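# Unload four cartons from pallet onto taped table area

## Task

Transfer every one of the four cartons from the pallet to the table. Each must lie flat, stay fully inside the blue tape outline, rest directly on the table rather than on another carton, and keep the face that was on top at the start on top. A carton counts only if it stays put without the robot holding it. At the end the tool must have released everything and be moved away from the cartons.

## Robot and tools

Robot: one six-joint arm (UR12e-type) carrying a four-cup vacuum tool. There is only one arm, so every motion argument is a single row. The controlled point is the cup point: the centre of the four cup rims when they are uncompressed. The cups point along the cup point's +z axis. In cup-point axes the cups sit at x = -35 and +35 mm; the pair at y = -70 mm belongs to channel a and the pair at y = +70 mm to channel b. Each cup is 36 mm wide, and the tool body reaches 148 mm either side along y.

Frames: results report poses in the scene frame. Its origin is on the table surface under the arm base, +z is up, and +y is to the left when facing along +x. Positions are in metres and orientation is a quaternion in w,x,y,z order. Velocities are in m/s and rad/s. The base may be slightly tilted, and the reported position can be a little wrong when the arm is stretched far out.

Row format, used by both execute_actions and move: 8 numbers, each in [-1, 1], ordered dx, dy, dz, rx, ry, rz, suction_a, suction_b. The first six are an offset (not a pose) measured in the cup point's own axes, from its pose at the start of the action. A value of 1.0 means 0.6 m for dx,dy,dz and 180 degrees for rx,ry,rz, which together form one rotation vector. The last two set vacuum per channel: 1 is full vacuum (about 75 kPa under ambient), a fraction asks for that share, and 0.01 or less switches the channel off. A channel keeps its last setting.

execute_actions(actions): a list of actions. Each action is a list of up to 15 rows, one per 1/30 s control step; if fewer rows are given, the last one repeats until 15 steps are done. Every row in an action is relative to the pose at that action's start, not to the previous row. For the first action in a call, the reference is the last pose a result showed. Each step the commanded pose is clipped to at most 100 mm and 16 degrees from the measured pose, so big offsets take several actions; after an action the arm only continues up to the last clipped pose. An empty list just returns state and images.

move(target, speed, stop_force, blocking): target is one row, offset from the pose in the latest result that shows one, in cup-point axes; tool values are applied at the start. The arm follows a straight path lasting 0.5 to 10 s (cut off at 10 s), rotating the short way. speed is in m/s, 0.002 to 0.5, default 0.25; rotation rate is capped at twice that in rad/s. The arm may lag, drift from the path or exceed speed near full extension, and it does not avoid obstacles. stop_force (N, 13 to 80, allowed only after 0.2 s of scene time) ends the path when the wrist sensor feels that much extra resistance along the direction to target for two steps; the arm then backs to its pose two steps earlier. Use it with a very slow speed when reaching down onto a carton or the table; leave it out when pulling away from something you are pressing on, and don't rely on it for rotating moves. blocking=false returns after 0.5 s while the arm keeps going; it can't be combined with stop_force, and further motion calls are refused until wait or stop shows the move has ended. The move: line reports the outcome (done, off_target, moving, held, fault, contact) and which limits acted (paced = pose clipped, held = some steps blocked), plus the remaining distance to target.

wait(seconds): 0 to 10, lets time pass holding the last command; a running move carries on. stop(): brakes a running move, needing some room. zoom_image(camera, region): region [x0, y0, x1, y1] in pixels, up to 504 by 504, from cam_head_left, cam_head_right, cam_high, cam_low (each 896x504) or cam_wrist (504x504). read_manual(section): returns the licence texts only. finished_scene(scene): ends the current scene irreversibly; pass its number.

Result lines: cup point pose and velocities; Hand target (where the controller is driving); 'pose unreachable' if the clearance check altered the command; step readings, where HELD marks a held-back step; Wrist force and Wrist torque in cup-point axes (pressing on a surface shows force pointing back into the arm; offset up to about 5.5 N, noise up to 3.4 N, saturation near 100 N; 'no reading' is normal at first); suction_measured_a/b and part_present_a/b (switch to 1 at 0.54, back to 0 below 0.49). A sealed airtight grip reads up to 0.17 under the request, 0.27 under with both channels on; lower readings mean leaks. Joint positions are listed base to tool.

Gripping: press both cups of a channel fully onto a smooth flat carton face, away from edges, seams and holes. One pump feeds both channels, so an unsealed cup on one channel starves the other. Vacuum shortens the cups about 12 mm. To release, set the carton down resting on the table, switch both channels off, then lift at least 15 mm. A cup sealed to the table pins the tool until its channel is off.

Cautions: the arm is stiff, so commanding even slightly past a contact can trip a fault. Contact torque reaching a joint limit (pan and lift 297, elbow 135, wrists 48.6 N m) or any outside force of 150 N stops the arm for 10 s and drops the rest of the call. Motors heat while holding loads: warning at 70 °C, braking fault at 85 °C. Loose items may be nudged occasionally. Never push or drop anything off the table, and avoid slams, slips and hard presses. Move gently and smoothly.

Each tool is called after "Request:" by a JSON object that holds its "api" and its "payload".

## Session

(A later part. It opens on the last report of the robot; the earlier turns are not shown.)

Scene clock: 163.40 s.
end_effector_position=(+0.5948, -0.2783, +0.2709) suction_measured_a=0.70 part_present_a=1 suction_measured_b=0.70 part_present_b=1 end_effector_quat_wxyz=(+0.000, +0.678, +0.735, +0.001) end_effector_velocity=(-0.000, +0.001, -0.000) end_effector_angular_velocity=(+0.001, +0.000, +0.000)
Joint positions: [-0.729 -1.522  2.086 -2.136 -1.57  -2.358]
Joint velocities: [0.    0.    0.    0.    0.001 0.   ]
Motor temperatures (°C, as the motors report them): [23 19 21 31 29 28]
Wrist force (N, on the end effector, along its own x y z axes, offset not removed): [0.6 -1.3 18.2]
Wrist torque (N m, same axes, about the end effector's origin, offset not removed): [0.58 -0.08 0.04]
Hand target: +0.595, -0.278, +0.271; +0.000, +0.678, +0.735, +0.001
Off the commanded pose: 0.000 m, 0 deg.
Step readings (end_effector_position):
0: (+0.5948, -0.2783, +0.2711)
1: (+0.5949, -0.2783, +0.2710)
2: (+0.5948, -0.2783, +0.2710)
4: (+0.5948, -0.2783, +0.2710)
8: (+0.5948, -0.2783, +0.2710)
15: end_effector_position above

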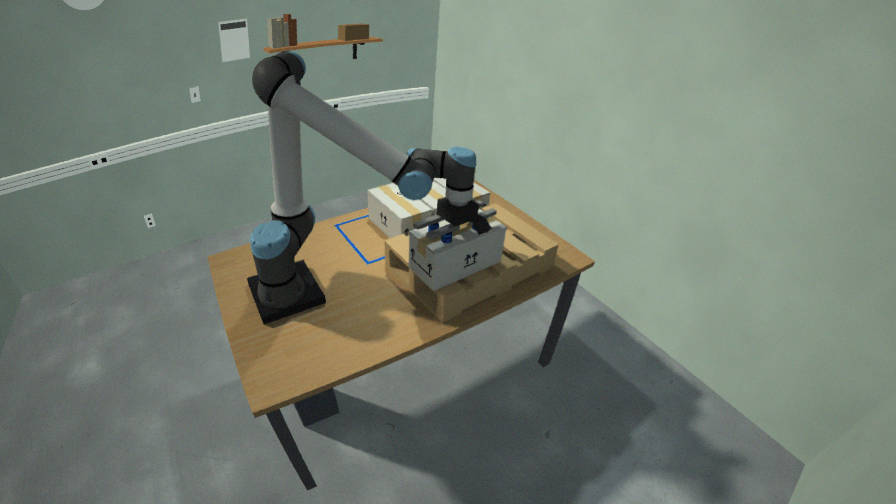

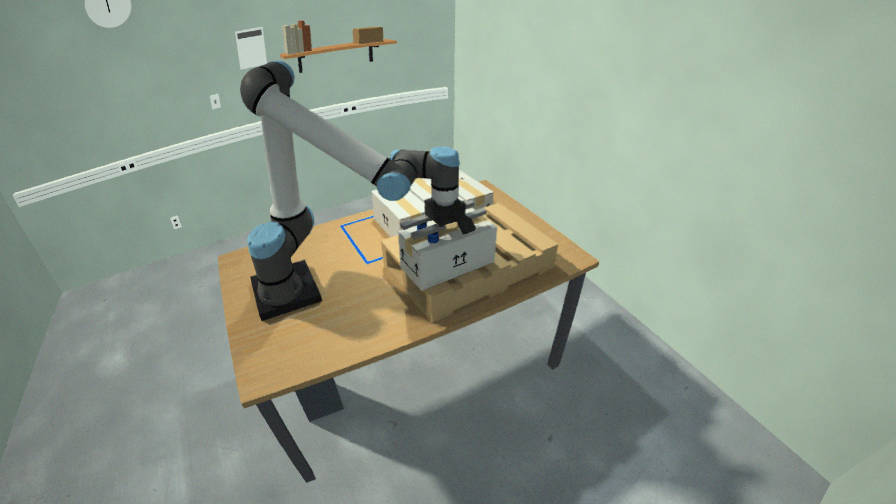

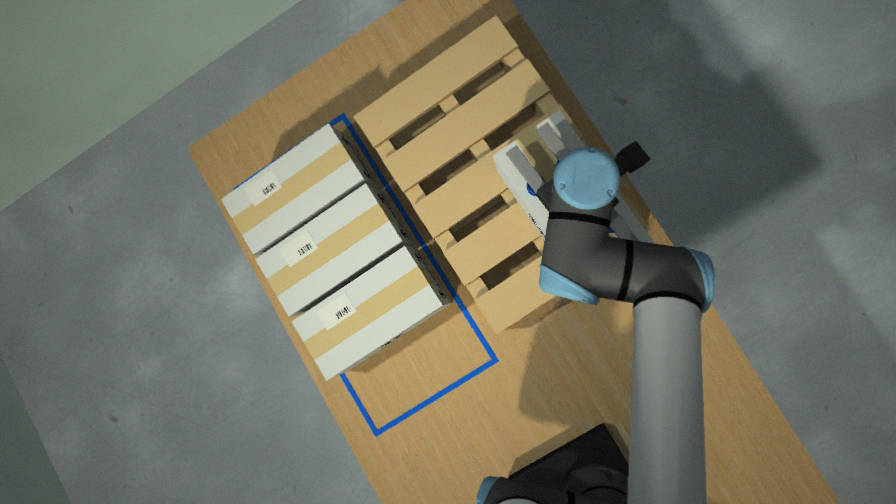

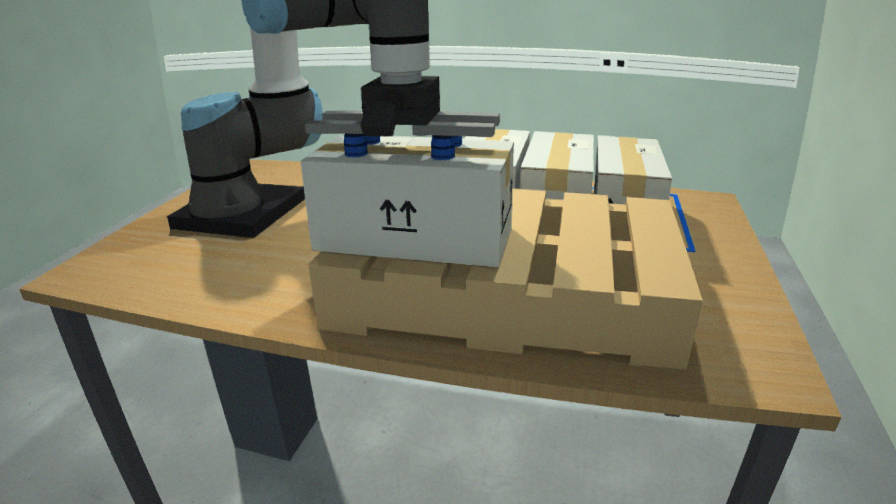

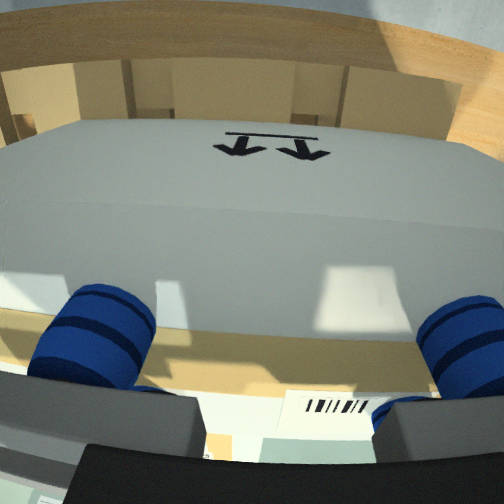

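Request:
{"api": "move", "payload": {"target": [0,0,-0.09,0,0,0,1,1], "speed": 0.2}}

Request:
{"api": "move", "payload": {"target": [0.845,-0.124,0,0,0,0.5035,1,1], "speed": 0.45}}

Request:
{"api": "move", "payload": {"target": [0,0,0.277,0,0,0,1,1], "speed": 0.25}}

Scene clock: 170.07 s.
end_effector_position=(+0.5948, -0.2783, +0.3245) suction_measured_a=0.76 part_present_a=1 suction_measured_b=0.76 part_present_b=1 end_effector_quat_wxyz=(+0.000, +0.678, +0.735, +0.001) end_effector_velocity=(+0.000, +0.000, +0.003) end_effector_angular_velocity=(-0.001, +0.001, +0.001)
Joint positions: [-0.729 -1.57   2.028 -2.03  -1.57  -2.358]
Joint velocities: [ 0.001 -0.002 -0.004  0.006 -0.001  0.   ]
Motor temperatures (°C, as the motors report them): [23 19 21 31 29 28]
Wrist force (N, on the end effector, along its own x y z axes, offset not removed): [-1.2 -1.7 19.6]
Wrist torque (N m, same axes, about the end effector's origin, offset not removed): [0.63 0.15 0.16]
Hand target: +0.595, -0.278, +0.325; +0.000, +0.678, +0.735, +0.001
Off the commanded pose: 0.000 m, 0 deg.
move: done

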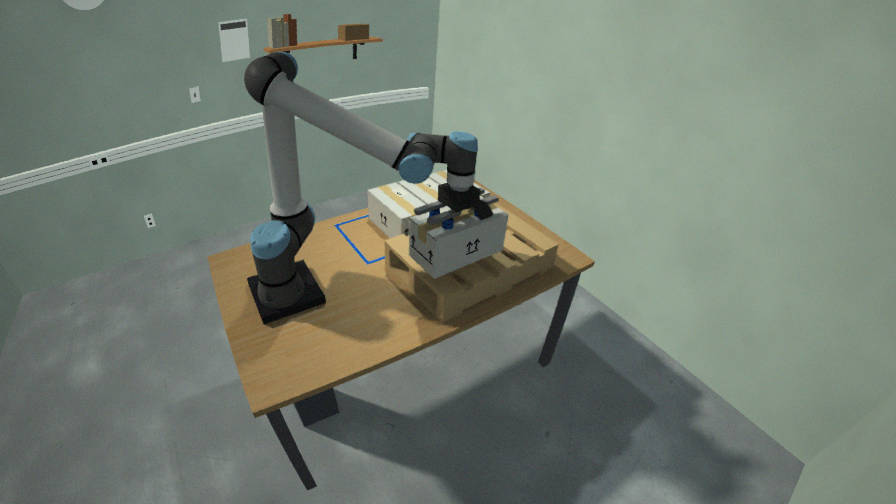

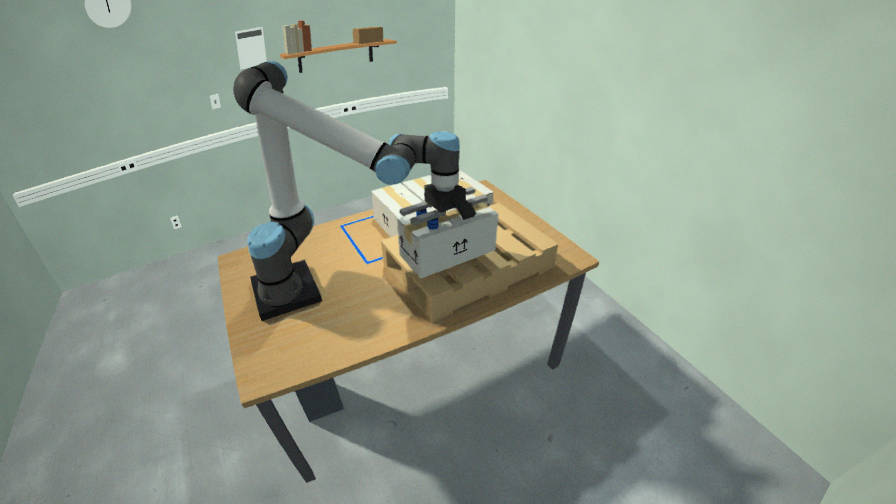

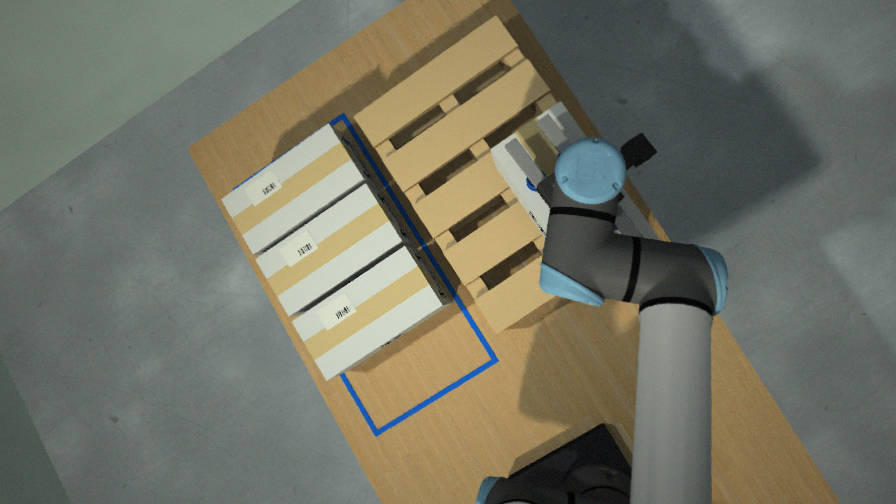

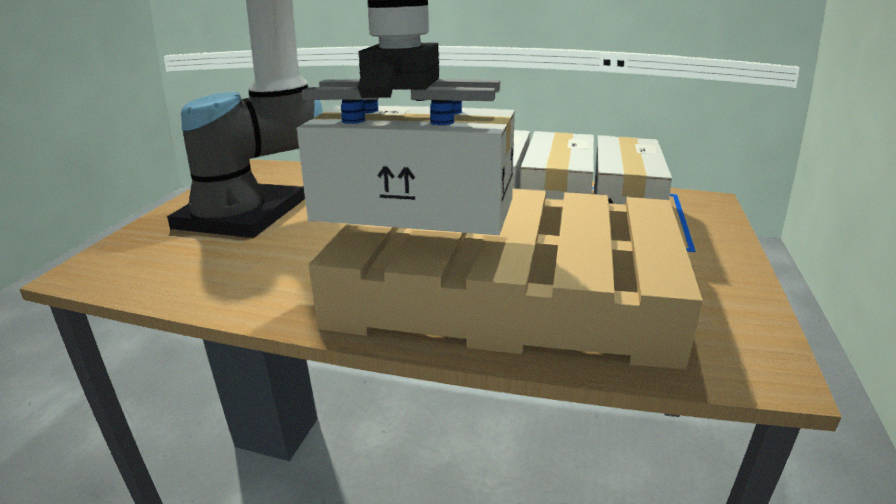

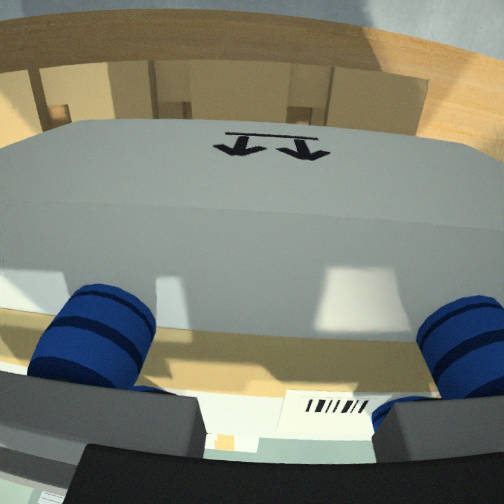

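Scene clock: 172.60 s.
end_effector_position=(+0.4796, +0.2204, +0.3249) suction_measured_a=0.76 part_present_a=1 suction_measured_b=0.76 part_present_b=1 end_effector_quat_wxyz=(-0.001, +0.999, +0.036, +0.001) end_effector_velocity=(-0.000, +0.003, -0.000) end_effector_angular_velocity=(-0.006, +0.002, -0.014)
Joint positions: [ 0.071 -1.805  2.231 -1.998 -1.57   0.023]
Joint velocities: [ 0.008  0.004 -0.002  0.001 -0.006  0.022]
Motor temperatures (°C, as the motors report them): [23 19 21 31 29 28]
Wrist force (N, on the end effector, along its own x y z axes, offset not removed): [2.2 -3.4 19.6]
Wrist torque (N m, same axes, about the end effector's origin, offset not removed): [0.29 -0.26 0.11]
Hand target: +0.480, +0.221, +0.325; -0.001, +0.999, +0.035, +0.001
Off the commanded pose: 0.001 m, 0 deg.
move: done

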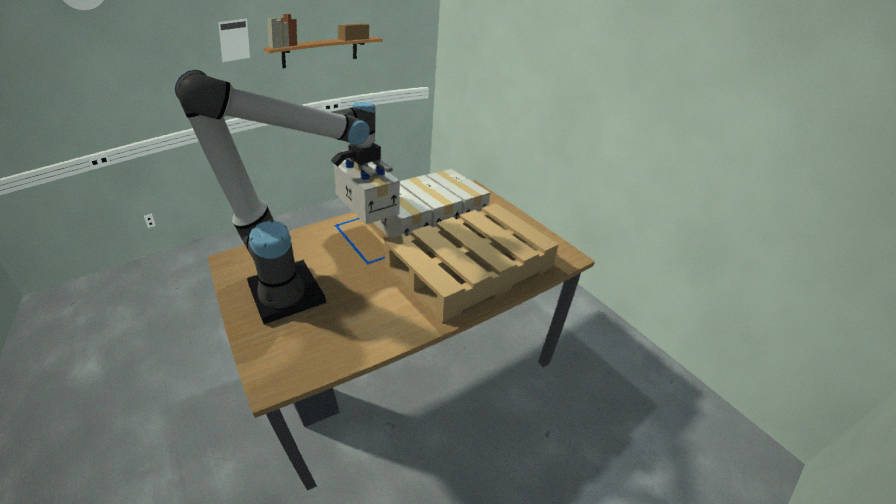

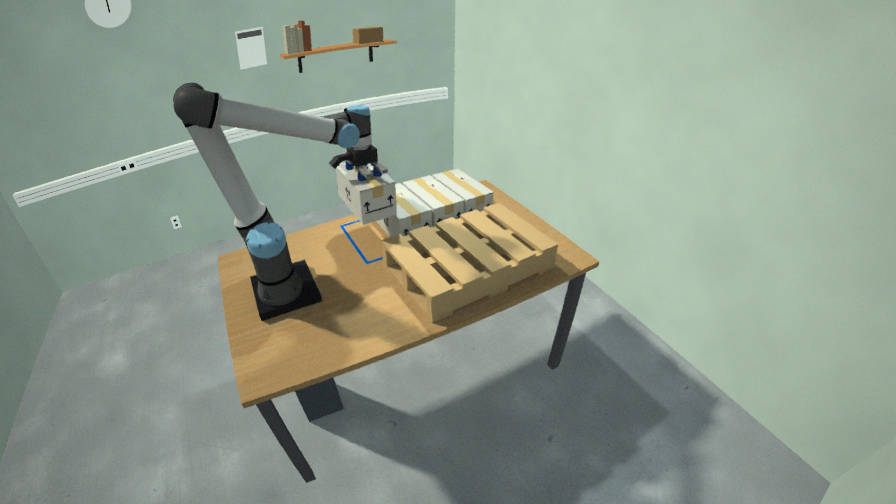

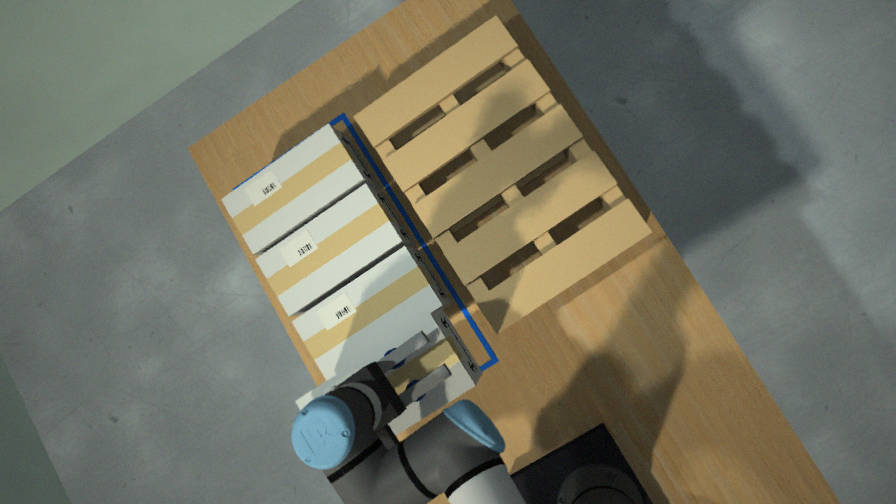

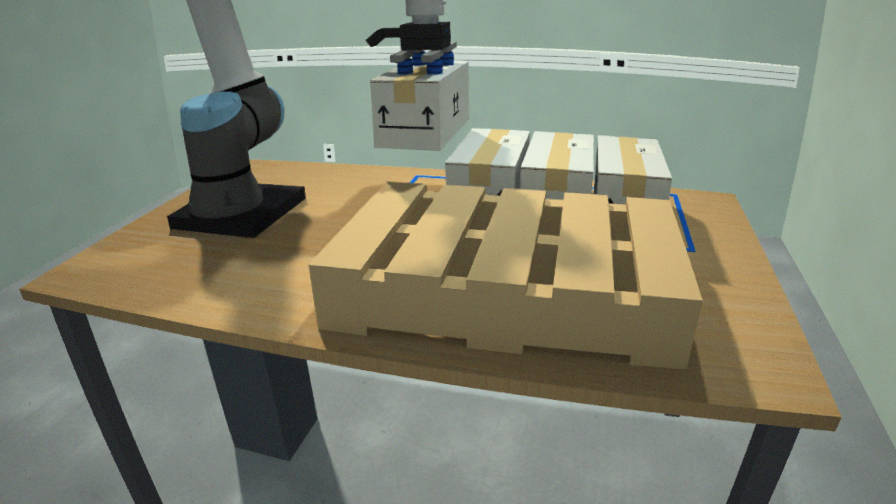

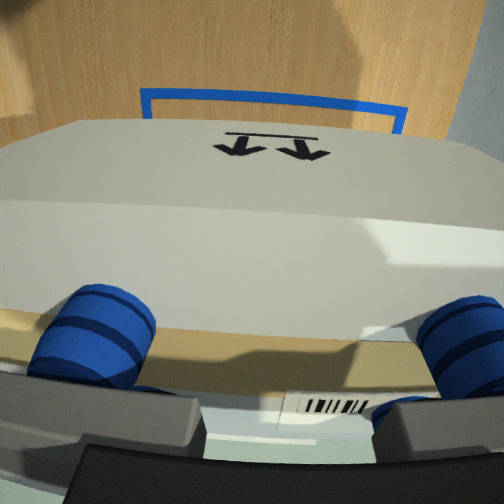

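Scene clock: 173.97 s.
end_effector_position=(+0.4795, +0.2206, +0.1592) suction_measured_a=0.76 part_present_a=1 suction_measured_b=0.76 part_present_b=1 end_effector_quat_wxyz=(-0.001, +0.999, +0.036, +0.001) end_effector_velocity=(+0.001, +0.001, -0.002) end_effector_angular_velocity=(-0.000, -0.002, +0.002)
Joint positions: [ 0.071 -1.589  2.411 -2.394 -1.57   0.023]
Joint velocities: [ 0.003  0.006  0.    -0.009 -0.001  0.   ]
Motor temperatures (°C, as the motors report them): [23 19 21 31 29 28]
Wrist force (N, on the end effector, along its own x y z axes, offset not removed): [0.1 -2.1 17.8]
Wrist torque (N m, same axes, about the end effector's origin, offset not removed): [0.60 0.04 0.01]
Hand target: +0.480, +0.221, +0.159; -0.001, +0.999, +0.036, +0.001
Off the commanded pose: 0.001 m, 0 deg.
move: done

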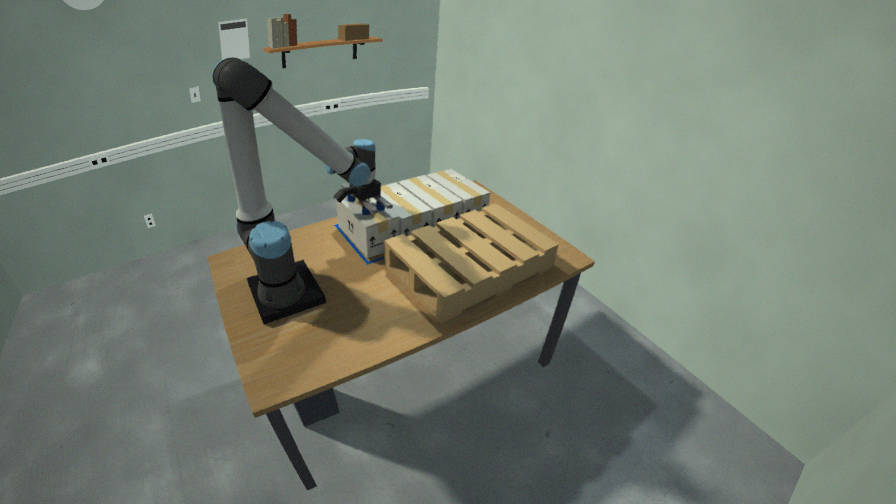

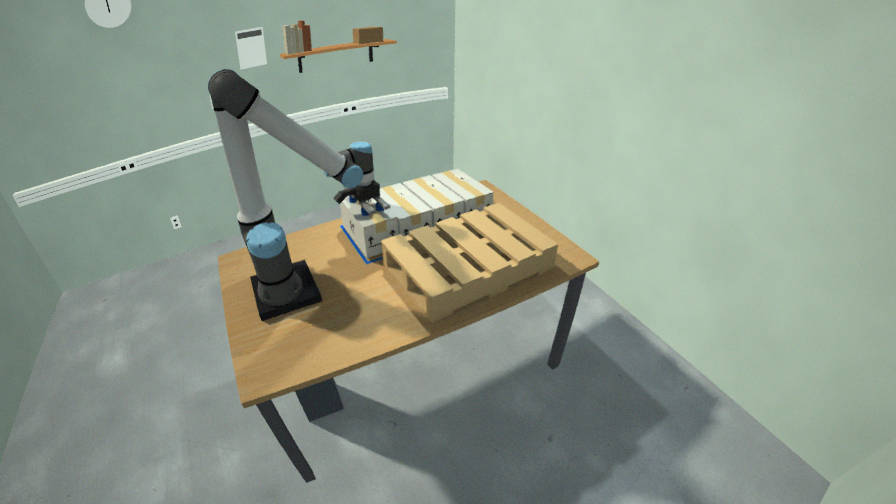

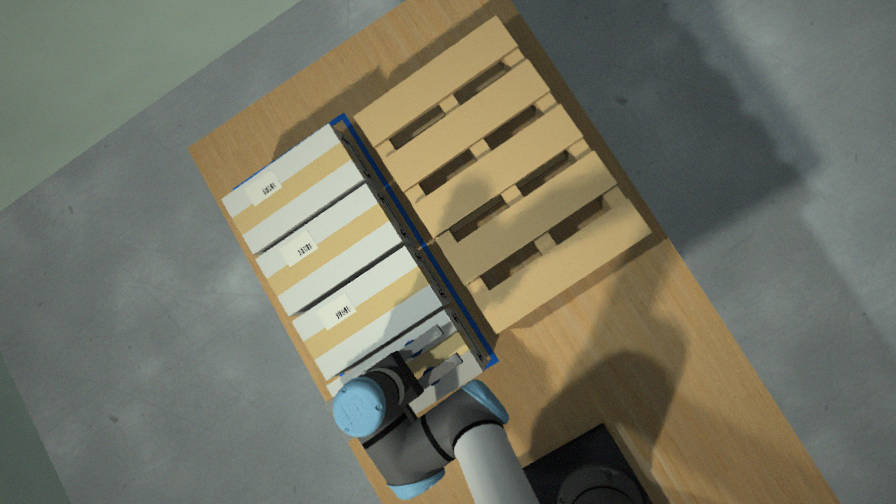

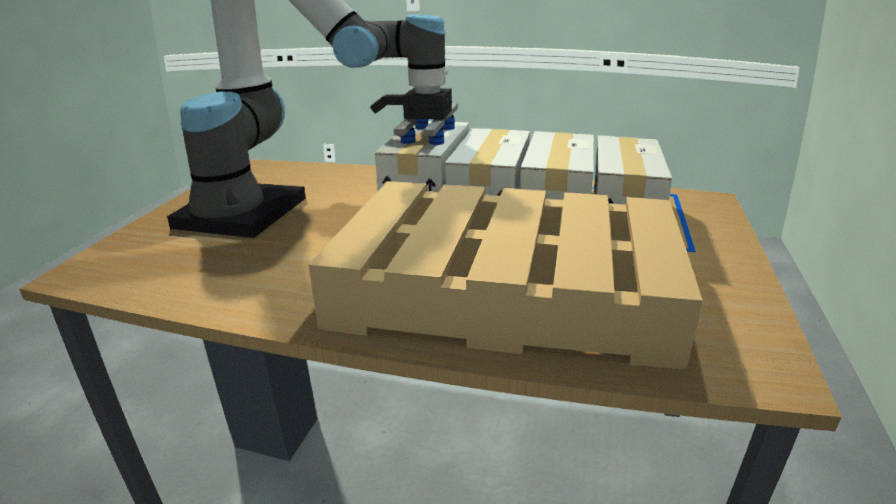

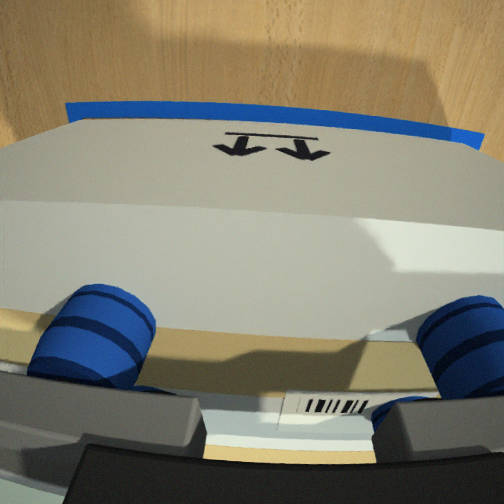

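Request:
{"api": "execute_actions", "payload": {"actions": []}}

Request:
{"api": "move", "payload": {"target": [0.008,0,0,0,0,0,1,1], "speed": 0.03}}

Request:
{"api": "move", "payload": {"target": [0,0,0.025,0,0,0,1,1], "speed": 0.02, "stop_force": 18}}

Scene clock: 185.03 s.
end_effector_position=(+0.4796, +0.2207, +0.1589) suction_measured_a=0.76 part_present_a=1 suction_measured_b=0.76 part_present_b=1 end_effector_quat_wxyz=(-0.001, +0.999, +0.036, +0.001) end_effector_velocity=(-0.000, +0.000, +0.000) end_effector_angular_velocity=(-0.000, -0.000, +0.001)
Joint positions: [ 0.071 -1.588  2.411 -2.395 -1.57   0.023]
Joint velocities: [ 0.001 -0.     0.     0.    -0.     0.   ]
Motor temperatures (°C, as the motors report them): [23 19 21 31 29 28]
Wrist force (N, on the end effector, along its own x y z axes, offset not removed): [-1.9 -1.1 22.2]
Wrist torque (N m, same axes, about the end effector's origin, offset not removed): [0.66 0.13 0.17]
Hand target: +0.480, +0.221, +0.159; -0.001, +0.999, +0.036, +0.001
Off the commanded pose: 0.000 m, 0 deg.

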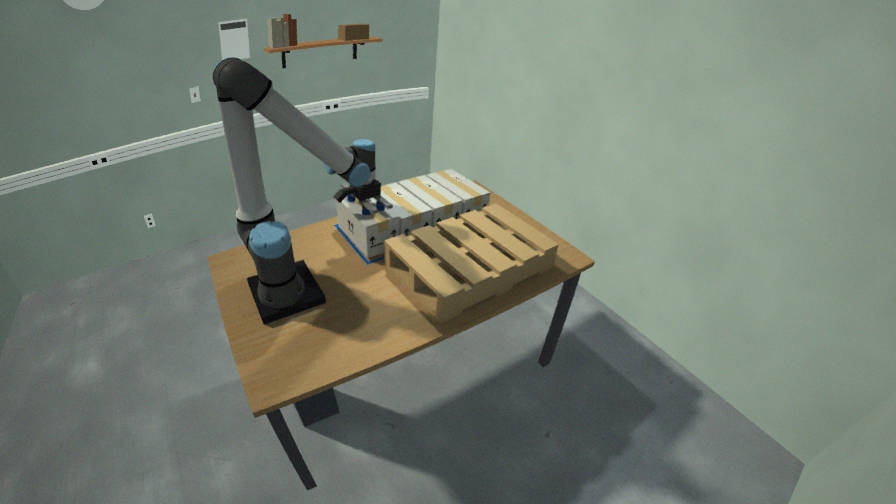

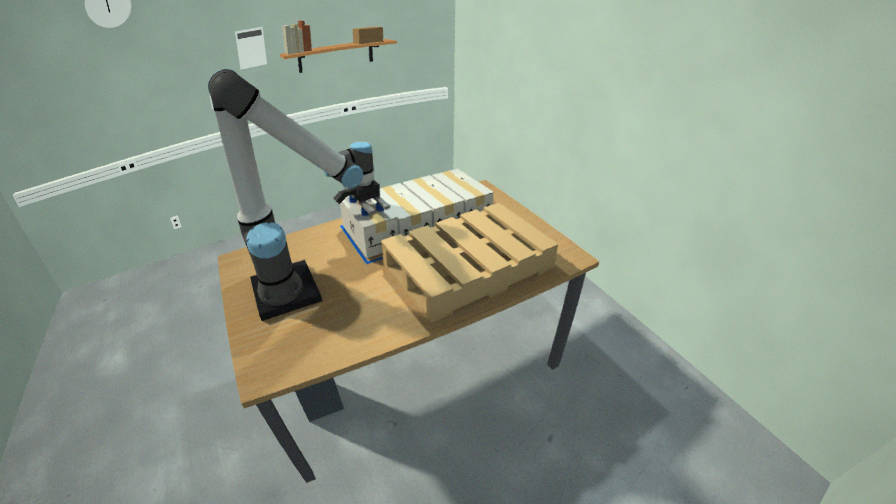

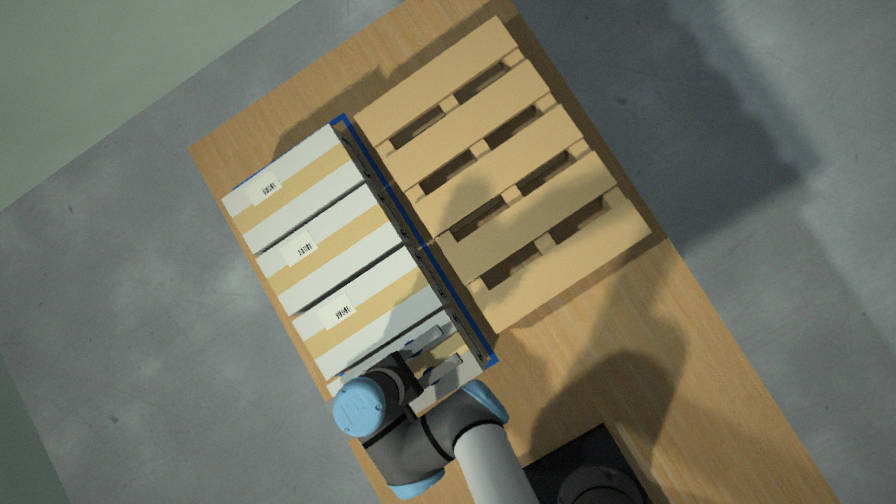

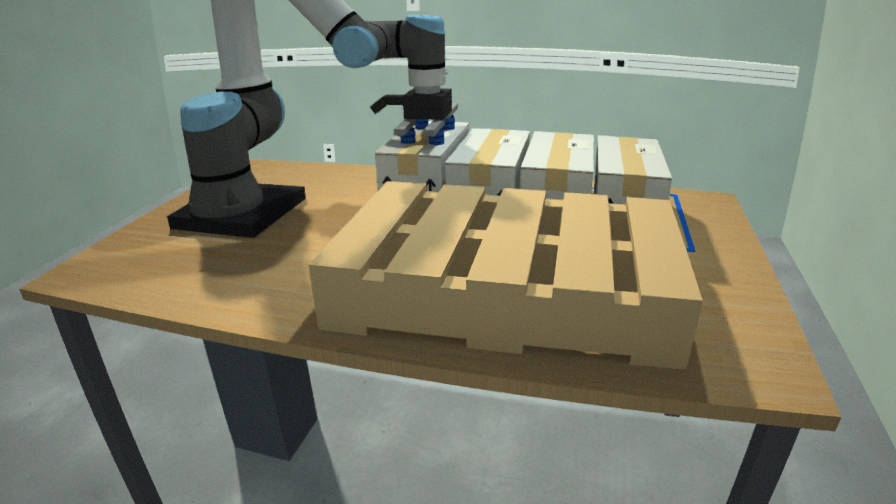

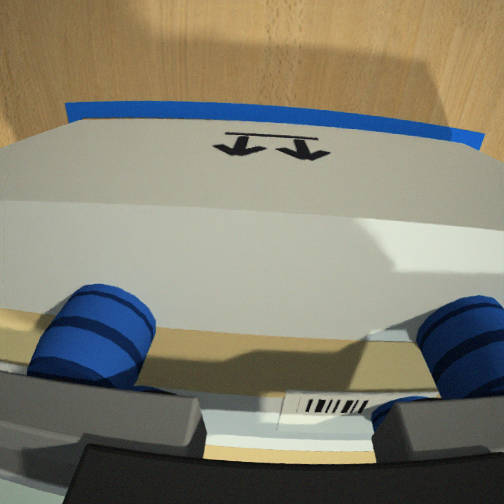

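Scene clock: 185.73 s.
end_effector_position=(+0.4841, +0.2211, +0.1589) suction_measured_a=0.76 part_present_a=1 suction_measured_b=0.76 part_present_b=1 end_effector_quat_wxyz=(-0.001, +0.999, +0.036, +0.001) end_effector_velocity=(+0.002, +0.001, +0.000) end_effector_angular_velocity=(+0.000, -0.001, +0.002)
Joint positions: [ 0.071 -1.581  2.404 -2.395 -1.57   0.023]
Joint velocities: [ 0.002  0.004 -0.004 -0.     0.    -0.001]
Motor temperatures (°C, as the motors report them): [23 19 21 31 29 28]
Wrist force (N, on the end effector, along its own x y z axes, offset not removed): [0.4 0.7 19.4]
Wrist torque (N m, same axes, about the end effector's origin, offset not removed): [0.97 -0.05 0.09]
Hand target: +0.484, +0.221, +0.159; -0.001, +0.999, +0.036, +0.001
Off the commanded pose: 0.000 m, 0 deg.
move: done

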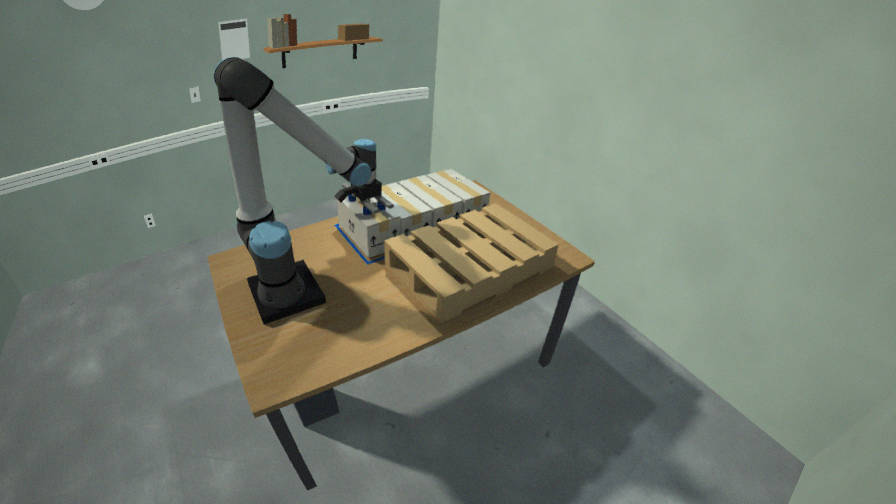

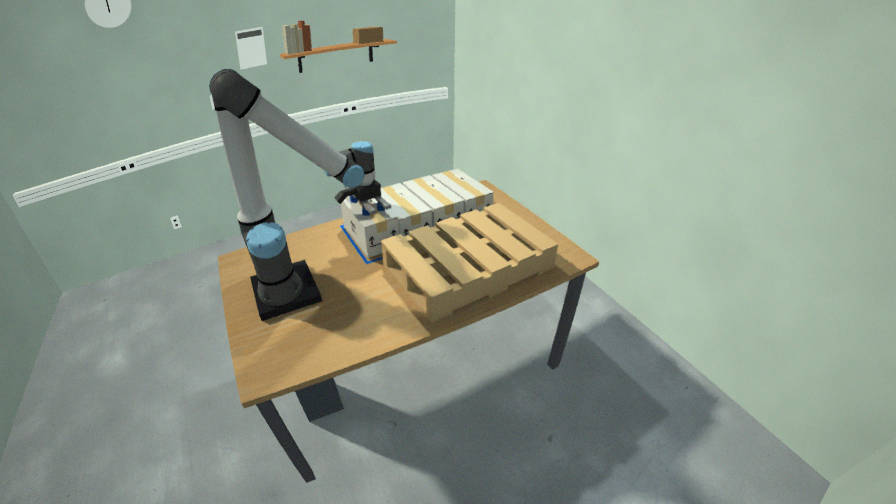

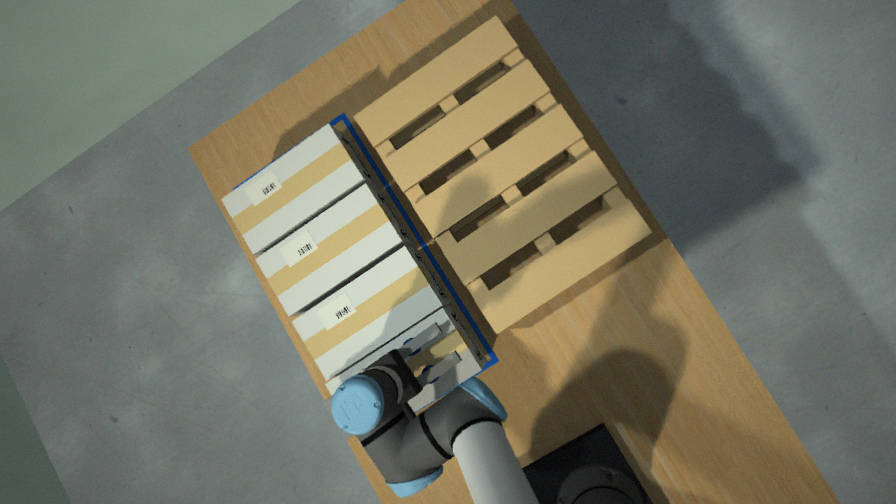

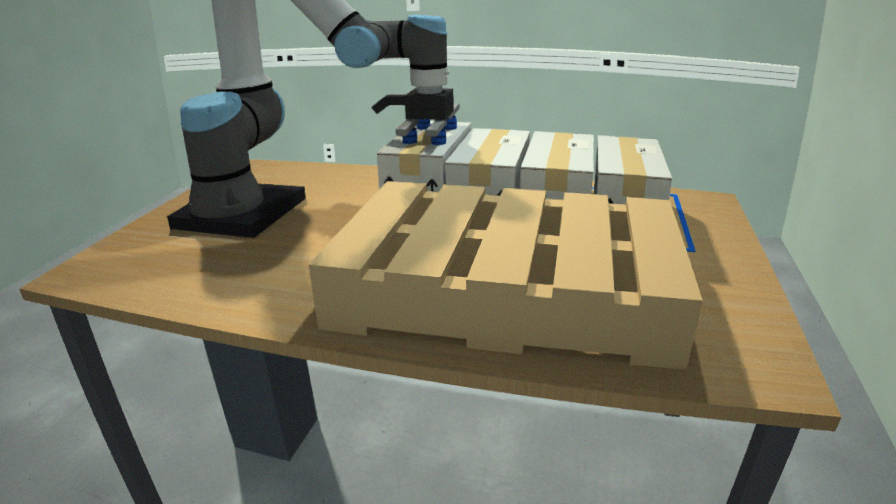

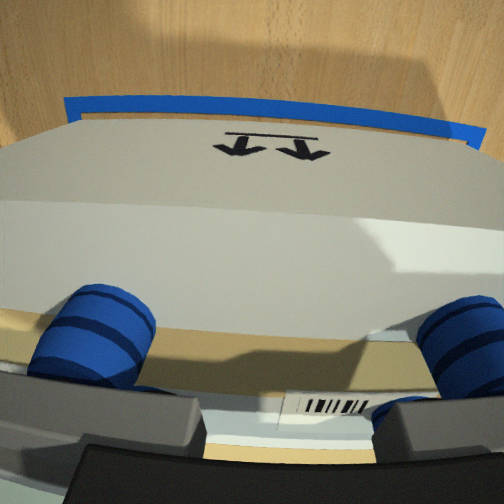

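Scene clock: 186.80 s.
end_effector_position=(+0.4841, +0.2211, +0.1442) suction_measured_a=0.76 part_present_a=1 suction_measured_b=0.76 part_present_b=1 end_effector_quat_wxyz=(-0.001, +0.999, +0.036, +0.001) end_effector_velocity=(+0.001, -0.000, -0.002) end_effector_angular_velocity=(-0.001, -0.001, -0.000)
Joint positions: [ 0.071 -1.554  2.415 -2.433 -1.57   0.023]
Joint velocities: [-0.     0.005  0.001 -0.007 -0.001 -0.   ]
Motor temperatures (°C, as the motors report them): [23 19 21 31 29 28]
Wrist force (N, on the end effector, along its own x y z axes, offset not removed): [-1.0 -3.2 19.0]
Wrist torque (N m, same axes, about the end effector's origin, offset not removed): [0.03 0.10 0.15]
Hand target: +0.484, +0.221, +0.144; -0.001, +0.999, +0.036, +0.001
Off the commanded pose: 0.000 m, 0 deg.
move: done

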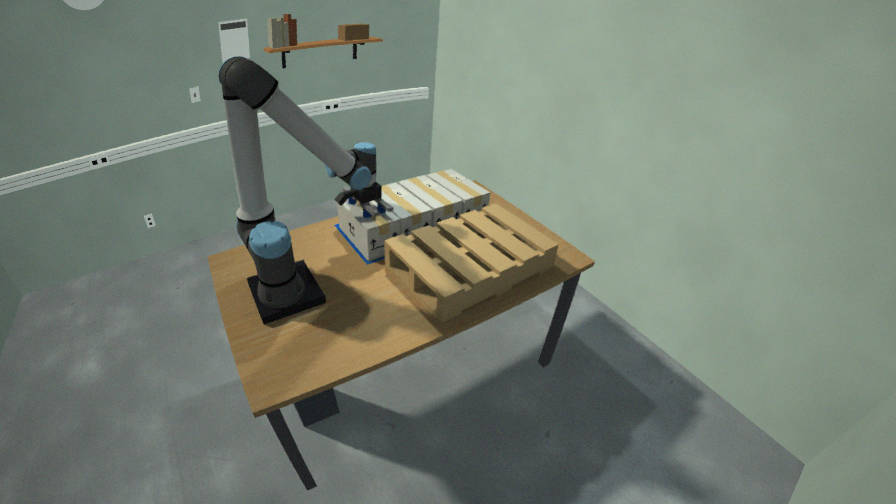

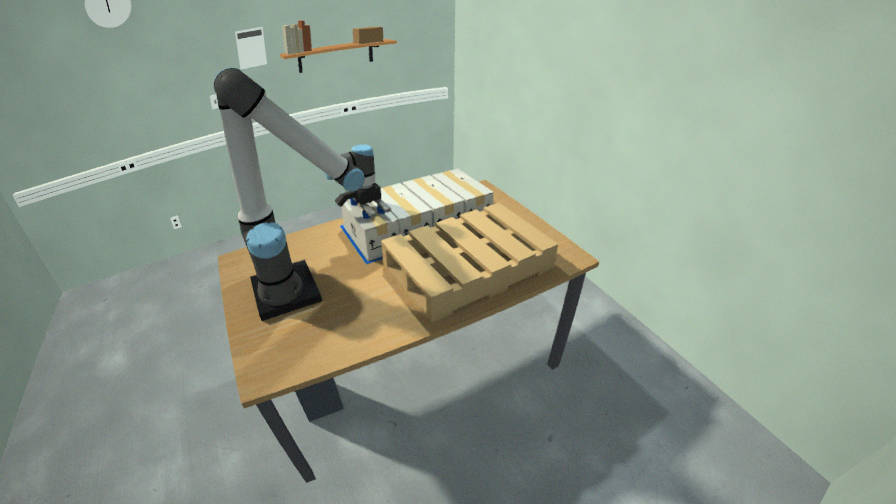

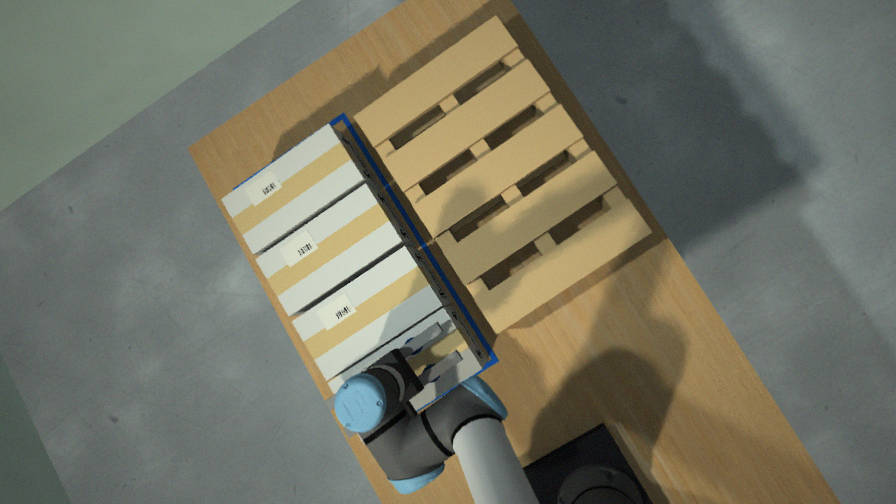

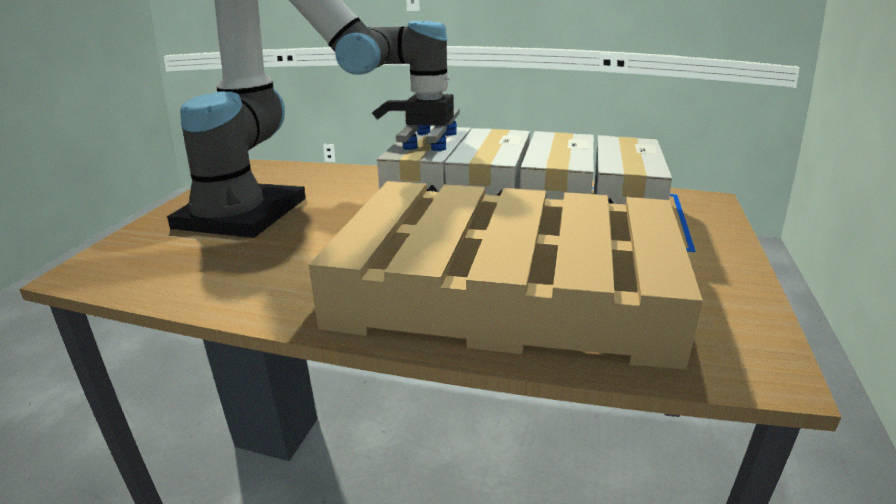

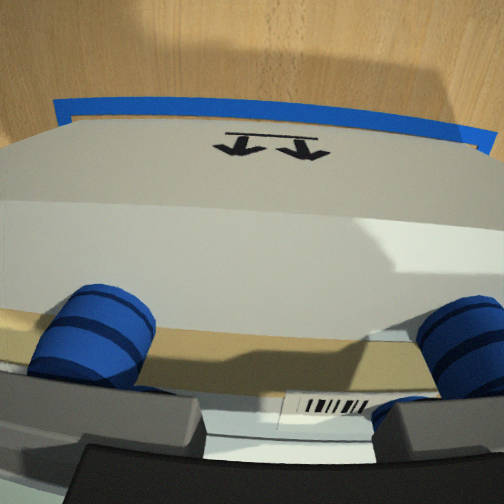

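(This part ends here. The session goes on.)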